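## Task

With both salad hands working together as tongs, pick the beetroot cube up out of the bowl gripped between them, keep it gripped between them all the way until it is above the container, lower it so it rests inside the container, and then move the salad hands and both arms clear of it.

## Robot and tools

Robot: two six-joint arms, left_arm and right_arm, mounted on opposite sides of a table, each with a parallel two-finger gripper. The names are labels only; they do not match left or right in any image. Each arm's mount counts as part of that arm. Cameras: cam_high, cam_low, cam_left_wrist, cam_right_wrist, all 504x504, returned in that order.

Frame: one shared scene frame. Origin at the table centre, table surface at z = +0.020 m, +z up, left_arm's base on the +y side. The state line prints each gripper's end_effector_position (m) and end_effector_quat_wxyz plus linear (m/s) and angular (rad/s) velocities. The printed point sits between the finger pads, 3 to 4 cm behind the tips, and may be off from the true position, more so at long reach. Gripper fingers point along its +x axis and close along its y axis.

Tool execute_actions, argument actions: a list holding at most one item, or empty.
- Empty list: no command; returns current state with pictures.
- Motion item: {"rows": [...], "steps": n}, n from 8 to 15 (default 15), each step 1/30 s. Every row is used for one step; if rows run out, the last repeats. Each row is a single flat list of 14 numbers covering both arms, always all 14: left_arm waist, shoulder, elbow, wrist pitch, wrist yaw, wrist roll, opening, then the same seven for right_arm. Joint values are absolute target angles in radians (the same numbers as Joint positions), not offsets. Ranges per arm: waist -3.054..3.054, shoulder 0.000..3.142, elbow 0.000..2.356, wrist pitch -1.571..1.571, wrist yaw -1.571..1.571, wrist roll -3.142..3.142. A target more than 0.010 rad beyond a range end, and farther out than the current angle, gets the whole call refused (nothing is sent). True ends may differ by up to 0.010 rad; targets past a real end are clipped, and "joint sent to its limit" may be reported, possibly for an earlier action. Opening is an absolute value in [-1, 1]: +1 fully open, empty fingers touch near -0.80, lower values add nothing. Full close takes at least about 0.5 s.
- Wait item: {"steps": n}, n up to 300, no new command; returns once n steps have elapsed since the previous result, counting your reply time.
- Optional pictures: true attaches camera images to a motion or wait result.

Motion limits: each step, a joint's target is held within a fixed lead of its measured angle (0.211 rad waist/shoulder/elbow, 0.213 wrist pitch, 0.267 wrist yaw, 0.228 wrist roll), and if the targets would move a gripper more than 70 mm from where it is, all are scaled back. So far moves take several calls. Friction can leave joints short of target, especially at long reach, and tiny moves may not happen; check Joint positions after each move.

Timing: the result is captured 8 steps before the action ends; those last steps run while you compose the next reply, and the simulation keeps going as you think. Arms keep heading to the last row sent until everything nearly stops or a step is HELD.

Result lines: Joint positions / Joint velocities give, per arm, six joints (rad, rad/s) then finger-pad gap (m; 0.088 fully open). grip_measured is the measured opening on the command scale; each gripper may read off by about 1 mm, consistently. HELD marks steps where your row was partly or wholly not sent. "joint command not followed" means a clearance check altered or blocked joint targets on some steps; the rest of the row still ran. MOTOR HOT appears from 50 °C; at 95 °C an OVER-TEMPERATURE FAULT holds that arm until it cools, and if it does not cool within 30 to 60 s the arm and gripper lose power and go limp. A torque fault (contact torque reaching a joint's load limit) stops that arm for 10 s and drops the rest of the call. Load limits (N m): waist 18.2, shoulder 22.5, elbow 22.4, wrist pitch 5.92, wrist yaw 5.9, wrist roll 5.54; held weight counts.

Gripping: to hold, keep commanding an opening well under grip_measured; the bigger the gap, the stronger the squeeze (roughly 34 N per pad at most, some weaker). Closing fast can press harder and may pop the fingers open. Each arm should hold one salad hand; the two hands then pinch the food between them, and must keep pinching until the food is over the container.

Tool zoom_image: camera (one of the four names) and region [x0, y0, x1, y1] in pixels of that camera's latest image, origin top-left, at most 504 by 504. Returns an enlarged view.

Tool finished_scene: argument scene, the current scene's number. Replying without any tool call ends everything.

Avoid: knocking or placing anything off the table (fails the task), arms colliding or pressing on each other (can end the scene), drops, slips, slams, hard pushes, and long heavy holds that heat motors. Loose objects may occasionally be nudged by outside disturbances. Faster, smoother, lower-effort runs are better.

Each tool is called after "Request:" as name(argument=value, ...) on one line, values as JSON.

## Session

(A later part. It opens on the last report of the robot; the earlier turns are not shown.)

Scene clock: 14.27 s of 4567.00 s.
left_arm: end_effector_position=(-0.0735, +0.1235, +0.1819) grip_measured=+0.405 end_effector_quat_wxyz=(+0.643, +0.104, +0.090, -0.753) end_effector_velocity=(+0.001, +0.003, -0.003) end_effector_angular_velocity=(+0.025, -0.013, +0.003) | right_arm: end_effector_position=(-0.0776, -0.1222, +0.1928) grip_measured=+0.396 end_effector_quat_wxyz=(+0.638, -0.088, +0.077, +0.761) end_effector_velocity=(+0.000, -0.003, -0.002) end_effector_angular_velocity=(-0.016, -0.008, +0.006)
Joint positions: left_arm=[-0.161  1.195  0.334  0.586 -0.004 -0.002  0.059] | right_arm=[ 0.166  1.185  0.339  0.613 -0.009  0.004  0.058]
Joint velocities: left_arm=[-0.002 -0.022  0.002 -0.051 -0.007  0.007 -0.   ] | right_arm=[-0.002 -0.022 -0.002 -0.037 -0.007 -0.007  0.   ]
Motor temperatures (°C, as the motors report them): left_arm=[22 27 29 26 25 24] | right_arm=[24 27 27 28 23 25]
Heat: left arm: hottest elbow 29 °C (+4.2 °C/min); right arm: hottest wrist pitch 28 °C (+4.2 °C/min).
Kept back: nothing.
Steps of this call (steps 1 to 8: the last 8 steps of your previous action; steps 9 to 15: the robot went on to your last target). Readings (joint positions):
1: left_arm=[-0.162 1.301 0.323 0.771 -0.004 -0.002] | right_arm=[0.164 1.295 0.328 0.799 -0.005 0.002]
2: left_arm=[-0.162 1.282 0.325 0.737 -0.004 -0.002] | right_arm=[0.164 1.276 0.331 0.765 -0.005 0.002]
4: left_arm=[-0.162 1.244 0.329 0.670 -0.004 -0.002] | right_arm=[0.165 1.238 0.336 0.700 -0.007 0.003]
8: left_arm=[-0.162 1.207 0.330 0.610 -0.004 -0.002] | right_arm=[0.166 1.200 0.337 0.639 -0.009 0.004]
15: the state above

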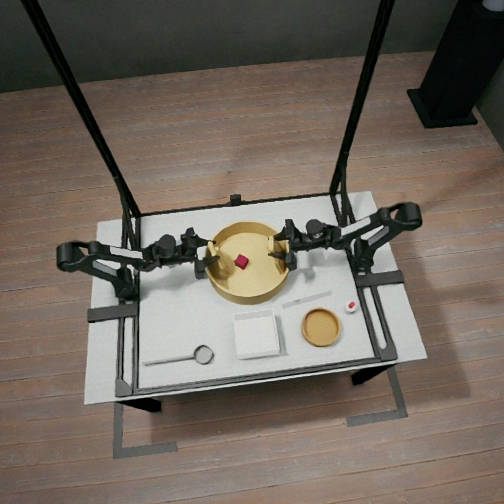

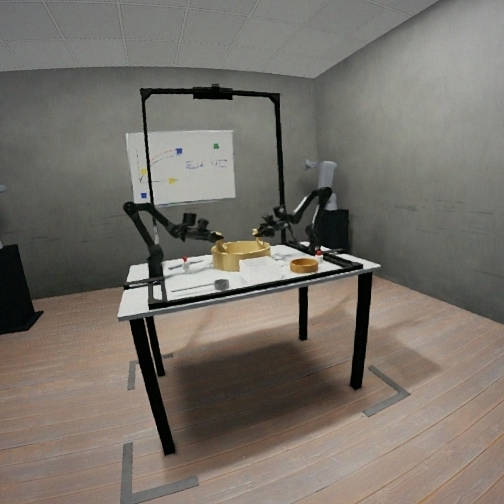

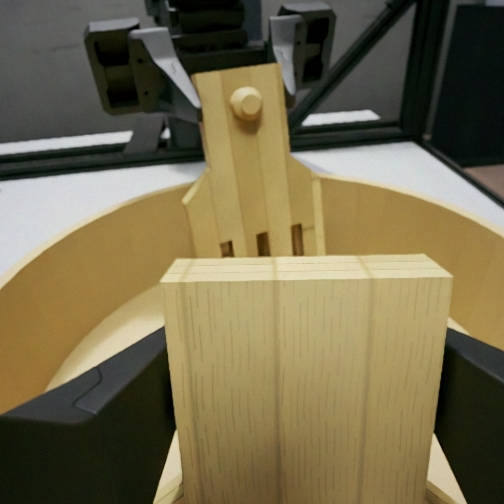

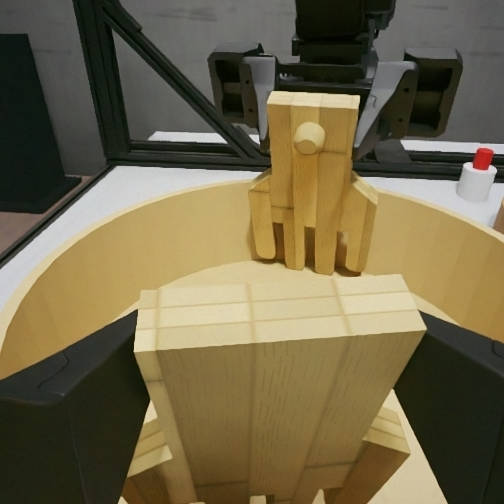

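Request:
execute_actions(actions=[{"rows":[[-0.16,1.0,0.33,0.36,0,0,-1,0.16,1.192,0.328,0.584,0,0,-1]],"steps":12}])

Request:
execute_actions(actions=[{"rows":[[-0.16,0.787,0.332,0.105,0,0,-1,0.16,1.192,0.328,0.584,0,0,-1]]}])

Request:
execute_actions(actions=[{"steps":12}], pictures=true)

Request:
zoom_image(camera="cam_high", region=[170, 200, 320, 320])

Scene clock: 14.87 s of 4567.00 s.
left_arm: end_effector_position=(-0.0693, +0.1359, +0.1919) grip_measured=+0.406 end_effector_quat_wxyz=(+0.646, +0.112, +0.092, -0.749) end_effector_velocity=(+0.023, +0.067, +0.075) end_effector_angular_velocity=(-0.071, -0.031, +0.037) | right_arm: end_effector_position=(-0.0776, -0.1226, +0.1928) grip_measured=+0.396 end_effector_quat_wxyz=(+0.638, -0.088, +0.078, +0.761) end_effector_velocity=(-0.000, -0.001, -0.002) end_effector_angular_velocity=(-0.006, -0.007, +0.006)
Joint positions: left_arm=[-0.157  1.076  0.338  0.446 -0.01   0.004  0.059] | right_arm=[ 0.166  1.182  0.339  0.606 -0.009  0.004  0.058]
Joint velocities: left_arm=[ 0.027 -0.652 -0.007 -0.579 -0.022  0.037 -0.001] | right_arm=[-0.002 -0.002 -0.002 -0.007 -0.007 -0.007 -0.   ]
Motor temperatures (°C, as the motors report them): left_arm=[22 27 29 26 25 24] | right_arm=[24 27 27 28 23 25]
Heat: left arm: hottest elbow 29 °C (+4.0 °C/min); right arm: hottest wrist pitch 28 °C (+4.0 °C/min).
Steps of this call (steps 1 to 14: the robot went on to your last target; steps 15 to 18: the first 4 steps of this action). Readings (joint positions):
15: left_arm=[-0.160 1.175 0.336 0.560 -0.004 -0.002] | right_arm=[0.166 1.182 0.339 0.606 -0.009 0.004]
16: left_arm=[-0.159 1.138 0.339 0.506 -0.007 -0.000] | right_arm=[0.166 1.182 0.339 0.606 -0.009 0.004]
18: the state above

Scene clock: 15.37 s of 4567.00 s.
left_arm: end_effector_position=(-0.0633, +0.1679, +0.2062) grip_measured=+0.406 end_effector_quat_wxyz=(+0.647, +0.122, +0.101, -0.746) end_effector_velocity=(+0.008, +0.042, -0.000) end_effector_angular_velocity=(+0.089, +0.019, +0.021) | right_arm: end_effector_position=(-0.0775, -0.1227, +0.1928) grip_measured=+0.396 end_effector_quat_wxyz=(+0.638, -0.089, +0.078, +0.761) end_effector_velocity=(-0.000, -0.000, +0.002) end_effector_angular_velocity=(+0.001, +0.009, +0.003)
Joint positions: left_arm=[-0.155  0.826  0.336  0.172 -0.013  0.002  0.059] | right_arm=[ 0.166  1.181  0.339  0.605 -0.009  0.004  0.058]
Joint velocities: left_arm=[ 0.002 -0.276 -0.002 -0.359 -0.007 -0.037 -0.   ] | right_arm=[-0.002 -0.007  0.002 -0.007 -0.007  0.007 -0.   ]
Motor temperatures (°C, as the motors report them): left_arm=[22 27 29 26 25 24] | right_arm=[24 27 27 28 24 25]
Heat: left arm: hottest elbow 29 °C (+3.9 °C/min); right arm: hottest wrist pitch 28 °C (+3.9 °C/min).
Steps of this call (steps 1 to 8: the last 8 steps of your previous action; steps 9 to 15: the first 7 steps of this action). Readings (joint positions):
9: left_arm=[-0.156 0.994 0.339 0.356 -0.010 0.004] | right_arm=[0.166 1.181 0.339 0.606 -0.009 0.004]
10: left_arm=[-0.156 0.954 0.339 0.301 -0.011 0.003] | right_arm=[0.166 1.181 0.339 0.606 -0.009 0.004]
12: left_arm=[-0.155 0.878 0.336 0.227 -0.011 0.004] | right_arm=[0.166 1.181 0.339 0.606 -0.009 0.004]
15: the state above

Scene clock: 15.77 s of 4567.00 s.
left_arm: end_effector_position=(-0.0622, +0.1734, +0.2063) grip_measured=+0.405 end_effector_quat_wxyz=(+0.646, +0.125, +0.105, -0.745) end_effector_velocity=(+0.001, +0.002, +0.002) end_effector_angular_velocity=(-0.007, +0.006, +0.007) | right_arm: end_effector_position=(-0.0775, -0.1227, +0.1928) grip_measured=+0.396 end_effector_quat_wxyz=(+0.638, -0.089, +0.078, +0.761) end_effector_velocity=(-0.000, -0.001, -0.002) end_effector_angular_velocity=(-0.009, +0.007, +0.003)
Joint positions: left_arm=[-0.154  0.79   0.336  0.125 -0.013  0.001  0.059] | right_arm=[ 0.166  1.181  0.339  0.605 -0.009  0.004  0.058]
Joint velocities: left_arm=[-0.002 -0.017 -0.002 -0.007 -0.007 -0.007 -0.   ] | right_arm=[-0.002 -0.002 -0.002 -0.007 -0.007  0.007 -0.   ]
Motor temperatures (°C, as the motors report them): left_arm=[22 27 29 26 25 24] | right_arm=[24 27 27 28 24 25]
Heat: left arm: hottest elbow 29 °C (+3.8 °C/min); right arm: hottest wrist pitch 28 °C (+3.8 °C/min).
Kept back: nothing.
Steps of this call (steps 1 to 8: the last 8 steps of your previous action; steps 9 to 12: the robot went on to your last target). Readings (joint positions):
1: left_arm=[-0.154 0.818 0.336 0.161 -0.013 0.002] | right_arm=[0.166 1.181 0.339 0.605 -0.009 0.004]
2: left_arm=[-0.154 0.811 0.336 0.153 -0.013 0.002] | right_arm=[0.166 1.181 0.339 0.605 -0.009 0.004]
4: left_arm=[-0.154 0.802 0.336 0.140 -0.013 0.001] | right_arm=[0.166 1.181 0.339 0.605 -0.009 0.004]
8: left_arm=[-0.154 0.793 0.336 0.129 -0.013 0.001] | right_arm=[0.166 1.181 0.339 0.605 -0.009 0.004]
12: the state above

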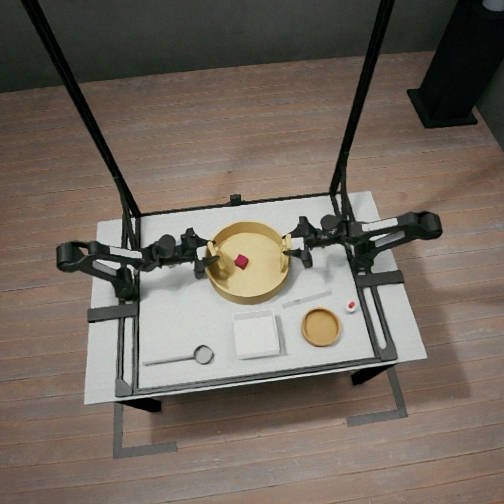

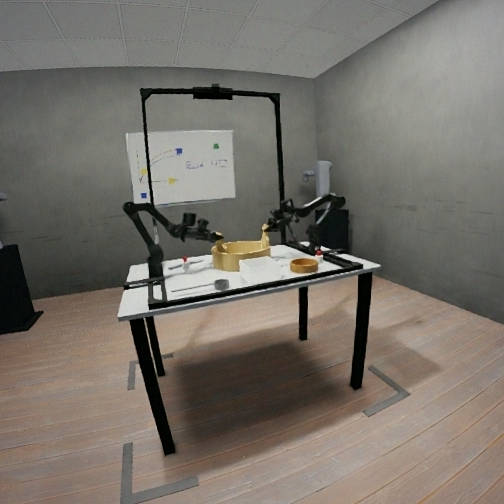

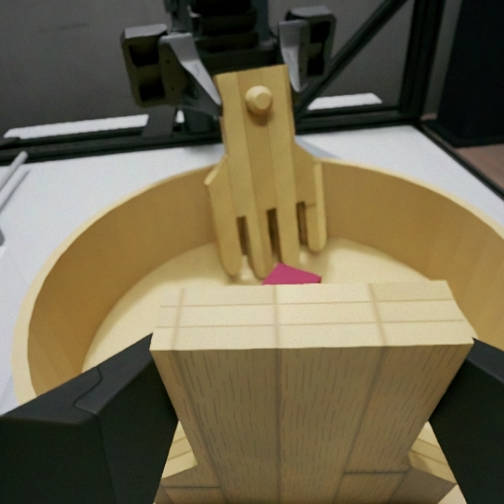

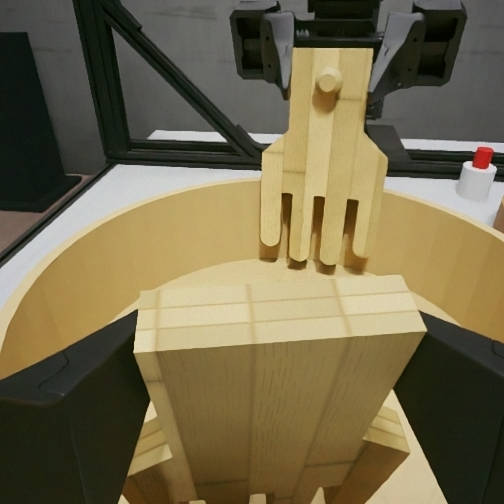

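Region (170, 200, 320, 320) of cam_high's 504x504 image, scaled by 3.360, with more detail than that image has; it fills the top 403 rows of this view, and the rest is white.

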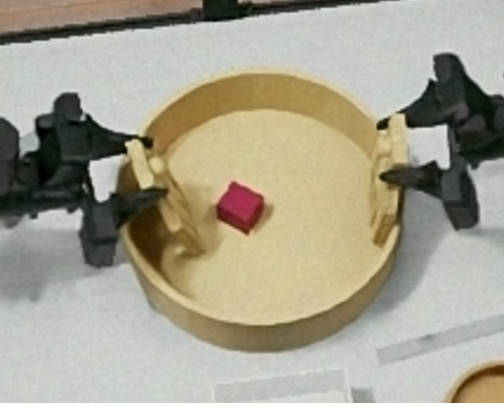

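Request:
execute_actions(actions=[{"rows":[[-0.25,1.0,0.28,0.62,-0.15,0,-1,0.25,1.15,0.26,0.8,0.15,0,-1]]}])

Request:
execute_actions(actions=[{"rows":[[-0.33,1.25,0.24,1.02,-0.33,0,-1,0.33,1.28,0.23,1.07,0.36,0,-1]]}])

Request:
execute_actions(actions=[{"rows":[[-0.33,1.36,0.21,1.2,-0.33,0,-1,0.33,1.36,0.21,1.2,0.36,0,-1],[-0.33,1.36,0.21,1.2,-0.33,0,-1,0.33,1.36,0.21,1.2,0.36,0,-1],[-0.33,1.36,0.21,1.25,-0.33,0,-1,0.33,1.36,0.21,1.25,0.36,0,-1],[-0.33,1.4,0.2,1.28,-0.33,0,-1,0.33,1.4,0.2,1.28,0.36,0,-1],[-0.33,1.466,0.186,1.28,-0.33,0,-1,0.33,1.466,0.186,1.28,0.36,0,-1]]}])

Request:
execute_actions(actions=[{"steps":15}], pictures=true)

Request:
zoom_image(camera="cam_high", region=[170, 200, 320, 320])

Scene clock: 16.57 s of 4567.00 s.
left_arm: end_effector_position=(-0.0741, +0.1534, +0.1969) grip_measured=+0.405 end_effector_quat_wxyz=(+0.659, +0.109, +0.076, -0.740) end_effector_velocity=(-0.018, -0.058, +0.093) end_effector_angular_velocity=(-0.741, +0.126, +0.092) | right_arm: end_effector_position=(-0.0795, -0.1308, +0.2004) grip_measured=+0.396 end_effector_quat_wxyz=(+0.664, -0.058, +0.042, +0.745) end_effector_velocity=(-0.003, -0.009, +0.060) end_effector_angular_velocity=(+0.314, +0.036, -0.099)
Joint positions: left_arm=[-0.234  0.965  0.294  0.405 -0.119  0.     0.059] | right_arm=[0.234 1.17  0.272 0.754 0.119 0.002 0.058]
Joint velocities: left_arm=[-0.115  0.335 -0.168  1.253 -0.212 -0.007 -0.   ] | right_arm=[ 0.11  -0.056 -0.071  0.33   0.212 -0.007  0.   ]
Motor temperatures (°C, as the motors report them): left_arm=[22 27 29 26 25 24] | right_arm=[24 27 28 28 24 25]
Heat: left arm: hottest elbow 29 °C (+3.6 °C/min); right arm: hottest elbow 28 °C (+3.6 °C/min).
Steps of this call (steps 1 to 17: the robot went on to your last target; steps 18 to 24: the first 7 steps of this action). Readings (joint positions):
18: left_arm=[-0.161 0.804 0.334 0.139 -0.025 0.001] | right_arm=[0.172 1.179 0.336 0.617 0.009 0.004]
19: left_arm=[-0.181 0.841 0.327 0.193 -0.053 0.001] | right_arm=[0.188 1.178 0.322 0.653 0.049 0.002]
21: left_arm=[-0.213 0.917 0.312 0.281 -0.088 0.001] | right_arm=[0.214 1.175 0.291 0.708 0.088 0.002]
24: the state above

Scene clock: 17.07 s of 4567.00 s.
left_arm: end_effector_position=(-0.0798, +0.1336, +0.2030) grip_measured=+0.405 end_effector_quat_wxyz=(+0.698, +0.040, +0.021, -0.714) end_effector_velocity=(+0.003, -0.012, +0.047) end_effector_angular_velocity=(-0.516, +0.164, +0.172) | right_arm: end_effector_position=(-0.0768, -0.1302, +0.2140) grip_measured=+0.396 end_effector_quat_wxyz=(+0.709, -0.005, +0.003, +0.706) end_effector_velocity=(+0.007, -0.003, +0.025) end_effector_angular_velocity=(+0.226, +0.063, -0.171)
Joint positions: left_arm=[-0.315  1.211  0.244  0.876 -0.293  0.     0.059] | right_arm=[0.314 1.258 0.239 1.007 0.318 0.002 0.058]
Joint velocities: left_arm=[-0.1    0.408 -0.149  1.092 -0.271 -0.022  0.   ] | right_arm=[ 0.1    0.159 -0.051  0.447  0.271 -0.007 -0.   ]
Motor temperatures (°C, as the motors report them): left_arm=[22 27 29 26 25 24] | right_arm=[24 27 28 28 24 25]
Heat: left arm: hottest elbow 29 °C (+3.5 °C/min); right arm: hottest elbow 28 °C (+3.5 °C/min).
Steps of this call (steps 1 to 8: the last 8 steps of your previous action; steps 9 to 15: the first 7 steps of this action). Readings (joint positions):
9: left_arm=[-0.252 1.010 0.282 0.617 -0.162 0.000] | right_arm=[0.253 1.171 0.263 0.811 0.166 0.002]
10: left_arm=[-0.269 1.049 0.277 0.679 -0.208 0.000] | right_arm=[0.270 1.193 0.256 0.867 0.217 0.002]
12: left_arm=[-0.295 1.134 0.270 0.758 -0.255 0.000] | right_arm=[0.296 1.230 0.248 0.941 0.274 0.002]
15: the state above

Scene clock: 17.57 s of 4567.00 s.
left_arm: end_effector_position=(-0.0811, +0.1277, +0.2065) grip_measured=+0.405 end_effector_quat_wxyz=(+0.706, -0.016, -0.008, -0.708) end_effector_velocity=(-0.004, -0.008, -0.213) end_effector_angular_velocity=(+0.548, -0.178, -0.000) | right_arm: end_effector_position=(-0.0768, -0.1278, +0.2089) grip_measured=+0.396 end_effector_quat_wxyz=(+0.716, +0.024, -0.010, +0.697) end_effector_velocity=(-0.014, +0.019, -0.145) end_effector_angular_velocity=(-0.382, -0.137, +0.024)
Joint positions: left_arm=[-0.327  1.391  0.212  1.215 -0.325  0.     0.059] | right_arm=[0.328 1.395 0.211 1.234 0.355 0.004 0.058]
Joint velocities: left_arm=[-0.007  0.662 -0.159  0.242 -0.007 -0.007  0.   ] | right_arm=[ 0.017  0.515 -0.056  0.168 -0.007 -0.007 -0.   ]
Motor temperatures (°C, as the motors report them): left_arm=[22 27 29 26 25 24] | right_arm=[24 27 28 28 24 25]
Heat: left arm: hottest elbow 29 °C (+3.4 °C/min); right arm: hottest elbow 28 °C (+3.4 °C/min).
Steps of this call (steps 1 to 8: the last 8 steps of your previous action; steps 9 to 15: the first 7 steps of this action). Readings (joint positions):
9: left_arm=[-0.326 1.253 0.239 1.021 -0.323 0.000] | right_arm=[0.326 1.283 0.233 1.072 0.352 0.002]
10: left_arm=[-0.326 1.276 0.234 1.073 -0.324 0.000] | right_arm=[0.326 1.299 0.229 1.109 0.354 0.002]
12: left_arm=[-0.327 1.316 0.227 1.140 -0.324 0.000] | right_arm=[0.326 1.330 0.223 1.160 0.354 0.002]
15: the state above

Scene clock: 18.07 s of 4567.00 s.
left_arm: end_effector_position=(-0.0809, +0.1285, +0.1888) grip_measured=+0.405 end_effector_quat_wxyz=(+0.706, -0.000, -0.000, -0.708) end_effector_velocity=(+0.000, +0.000, -0.005) end_effector_angular_velocity=(+0.016, +0.002, +0.005) | right_arm: end_effector_position=(-0.0765, -0.1290, +0.1876) grip_measured=+0.396 end_effector_quat_wxyz=(+0.717, -0.000, +0.001, +0.697) end_effector_velocity=(-0.002, -0.000, +0.003) end_effector_angular_velocity=(+0.016, -0.002, +0.020)
Joint positions: left_arm=[-0.327  1.461  0.19   1.272 -0.325  0.     0.059] | right_arm=[0.328 1.462 0.188 1.271 0.356 0.002 0.058]
Joint velocities: left_arm=[-0.002  0.007 -0.002 -0.007 -0.007 -0.007 -0.   ] | right_arm=[-0.002  0.002 -0.002  0.022 -0.022 -0.007  0.   ]
Motor temperatures (°C, as the motors report them): left_arm=[22 27 29 26 25 24] | right_arm=[24 27 28 28 24 25]
Heat: left arm: hottest elbow 29 °C (+3.3 °C/min); right arm: hottest elbow 28 °C (+3.3 °C/min).
Kept back: nothing.
Steps of this call (steps 1 to 8: the last 8 steps of your previous action; steps 9 to 15: the robot went on to your last target). Readings (joint positions):
1: left_arm=[-0.327 1.411 0.206 1.225 -0.325 0.000] | right_arm=[0.328 1.410 0.209 1.239 0.355 0.003]
2: left_arm=[-0.327 1.427 0.199 1.233 -0.325 0.000] | right_arm=[0.328 1.424 0.205 1.243 0.355 0.003]
4: left_arm=[-0.327 1.445 0.191 1.249 -0.325 0.000] | right_arm=[0.328 1.445 0.194 1.251 0.355 0.003]
8: left_arm=[-0.327 1.455 0.190 1.267 -0.325 0.000] | right_arm=[0.328 1.458 0.188 1.267 0.356 0.002]
15: the state above

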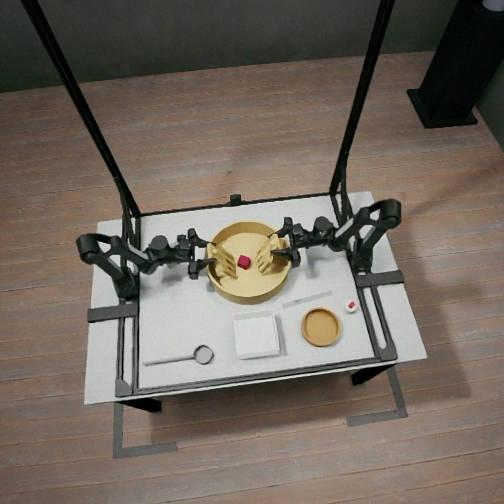

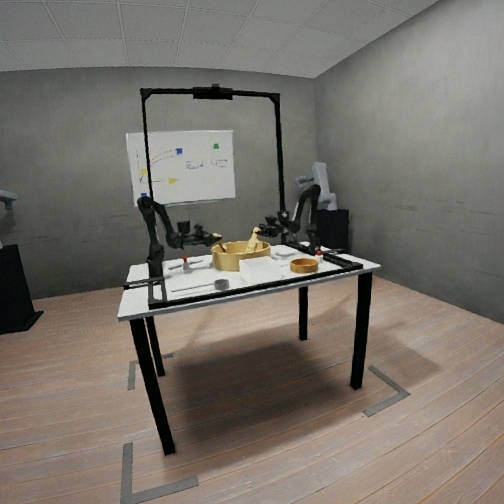

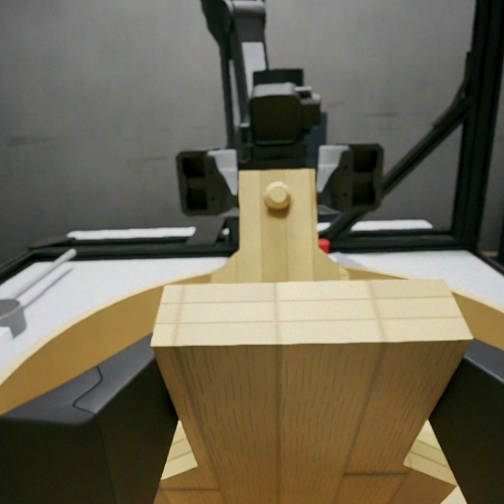

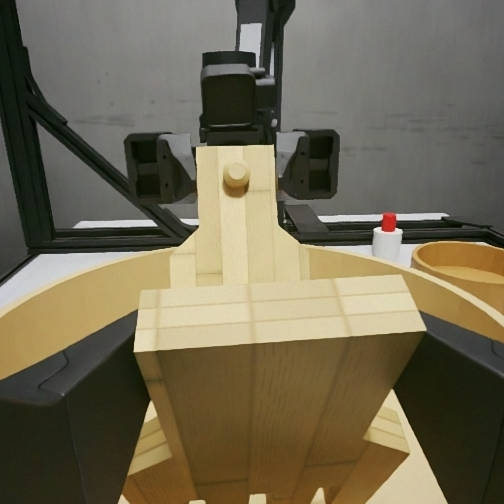

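Region (170, 200, 320, 320) of cam_high's 504x504 image, scaled by 3.360, with more detail than that image has; it fills the top 403 rows of this view, and the rest is white.

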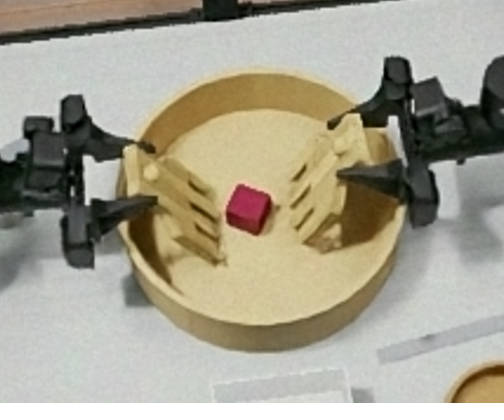

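Request:
execute_actions(actions=[{"rows":[[-0.3,1.52,0.19,1.33,-0.3,0,-1,0.33,1.51,0.19,1.33,0.36,0,-1],[-0.3,1.52,0.19,1.33,-0.3,0,-1,0.33,1.51,0.19,1.33,0.36,0,-1],[-0.3,1.52,0.19,1.33,-0.3,0,-1,0.33,1.51,0.19,1.33,0.36,0,-1],[-0.3,1.545,0.22,1.335,-0.3,0,-1,0.33,1.535,0.22,1.335,0.36,0,-1],[-0.3,1.545,0.22,1.335,-0.3,0,-1,0.33,1.535,0.22,1.335,0.36,0,-1],[-0.3,1.545,0.22,1.335,-0.3,0,-1,0.33,1.535,0.22,1.335,0.36,0,-1],[-0.3,1.575,0.25,1.335,-0.3,0,-1,0.33,1.565,0.25,1.335,0.36,0,-1],[-0.3,1.575,0.25,1.335,-0.3,0,-1,0.33,1.565,0.25,1.335,0.36,0,-1],[-0.3,1.575,0.25,1.335,-0.3,0,-1,0.33,1.565,0.25,1.335,0.36,0,-1],[-0.3,1.605,0.278,1.335,-0.3,0,-1,0.33,1.595,0.282,1.335,0.36,0,-1]]}])

Request:
execute_actions(actions=[{"steps":18}], pictures=true)

Request:
zoom_image(camera="cam_high", region=[200, 220, 300, 300])

Scene clock: 18.87 s of 4567.00 s.
left_arm: end_effector_position=(-0.0780, +0.1225, +0.1807) grip_measured=+0.405 end_effector_quat_wxyz=(+0.708, +0.005, +0.002, -0.706) end_effector_velocity=(-0.008, -0.058, -0.002) end_effector_angular_velocity=(-0.030, +0.017, +0.024) | right_arm: end_effector_position=(-0.0777, -0.1253, +0.1820) grip_measured=+0.395 end_effector_quat_wxyz=(+0.717, -0.002, +0.002, +0.697) end_effector_velocity=(-0.013, +0.049, -0.007) end_effector_angular_velocity=(+0.011, -0.004, -0.024)
Joint positions: left_arm=[-0.307  1.527  0.2    1.316 -0.31   0.     0.059] | right_arm=[0.328 1.519 0.195 1.318 0.357 0.002 0.058]
Joint velocities: left_arm=[ 0.032  0.315  0.208  0.139  0.007 -0.007 -0.   ] | right_arm=[-0.002  0.291  0.178  0.125  0.022 -0.007  0.   ]
Motor temperatures (°C, as the motors report them): left_arm=[22 27 29 27 25 24] | right_arm=[24 27 28 28 24 25]
Heat: left arm: hottest elbow 29 °C (+3.2 °C/min); right arm: hottest elbow 28 °C (+3.2 °C/min).
Steps of this call (steps 1 to 15: the robot went on to your last target; steps 16 to 17: nothing new was sent; steps 18 to 24: the first 7 steps of this action). Readings (joint positions):
18: left_arm=[-0.326 1.467 0.190 1.280 -0.325 0.000] | right_arm=[0.328 1.467 0.188 1.279 0.356 0.002]
19: left_arm=[-0.322 1.478 0.190 1.295 -0.323 0.000] | right_arm=[0.328 1.476 0.188 1.293 0.356 0.002]
21: left_arm=[-0.314 1.497 0.190 1.305 -0.317 0.000] | right_arm=[0.328 1.492 0.188 1.305 0.356 0.002]
24: the state above

Scene clock: 19.47 s of 4567.00 s.
left_arm: end_effector_position=(-0.0832, +0.1056, +0.1805) grip_measured=+0.405 end_effector_quat_wxyz=(+0.707, +0.004, +0.002, -0.707) end_effector_velocity=(+0.002, -0.001, -0.002) end_effector_angular_velocity=(+0.007, +0.005, +0.010) | right_arm: end_effector_position=(-0.0832, -0.1080, +0.1841) grip_measured=+0.395 end_effector_quat_wxyz=(+0.718, +0.002, -0.000, +0.696) end_effector_velocity=(-0.003, +0.002, +0.003) end_effector_angular_velocity=(+0.011, -0.003, +0.010)
Joint positions: left_arm=[-0.304  1.6    0.265  1.327 -0.303  0.     0.059] | right_arm=[0.328 1.589 0.264 1.329 0.359 0.001 0.058]
Joint velocities: left_arm=[ 0.002  0.002  0.002 -0.007 -0.007 -0.007  0.   ] | right_arm=[ 0.002  0.002  0.007  0.007 -0.007 -0.007 -0.   ]
Motor temperatures (°C, as the motors report them): left_arm=[22 27 29 27 25 24] | right_arm=[24 27 28 28 24 25]
Heat: left arm: hottest elbow 29 °C (+3.1 °C/min); right arm: hottest elbow 28 °C (+3.1 °C/min).
Kept back: nothing.
Steps of this call (steps 1 to 8: the last 8 steps of your previous action; steps 9 to 18: the robot went on to your last target). Readings (joint positions):
1: left_arm=[-0.306 1.538 0.208 1.319 -0.310 0.000] | right_arm=[0.328 1.528 0.202 1.320 0.357 0.002]
2: left_arm=[-0.305 1.547 0.217 1.321 -0.308 0.000] | right_arm=[0.328 1.538 0.211 1.321 0.357 0.002]
4: left_arm=[-0.304 1.565 0.236 1.326 -0.307 0.000] | right_arm=[0.328 1.557 0.230 1.324 0.357 0.002]
8: left_arm=[-0.304 1.589 0.258 1.326 -0.304 0.000] | right_arm=[0.328 1.580 0.254 1.326 0.359 0.001]
18: the state above

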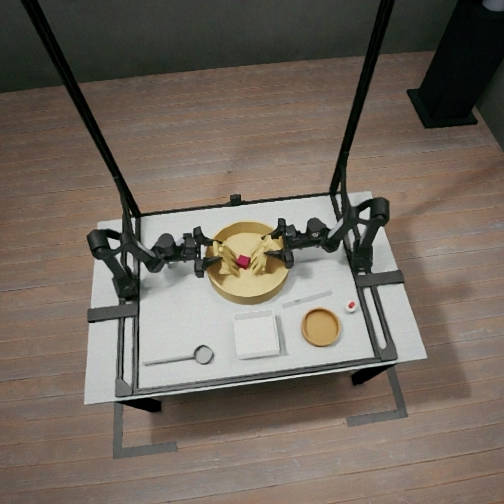

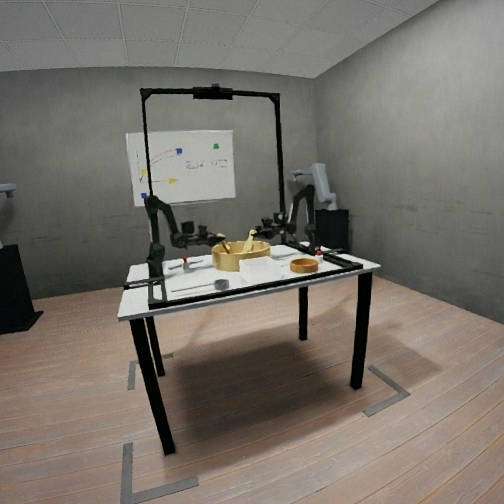

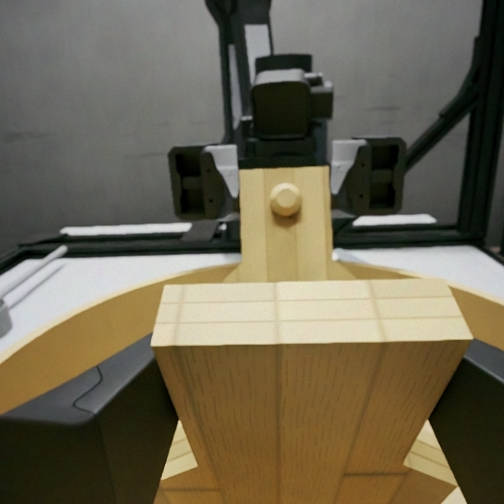

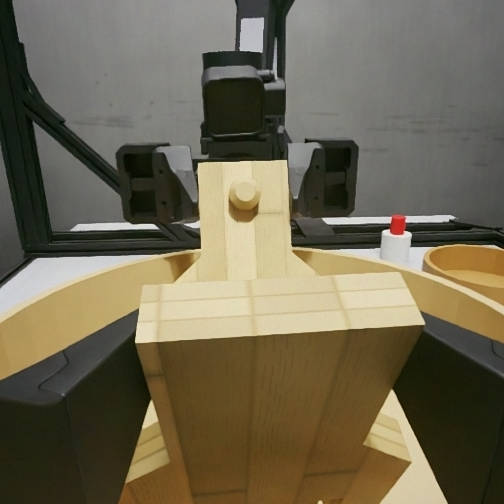

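Region (200, 220, 300, 300) of cam_high's 504x504 image, scaled by 5.040, with more detail than that image has; it fills the top 403 rows of this view, and the rest is white.

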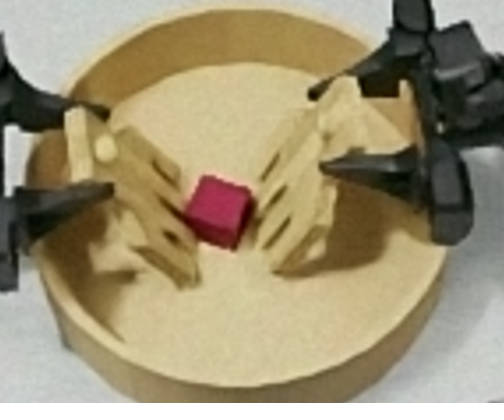

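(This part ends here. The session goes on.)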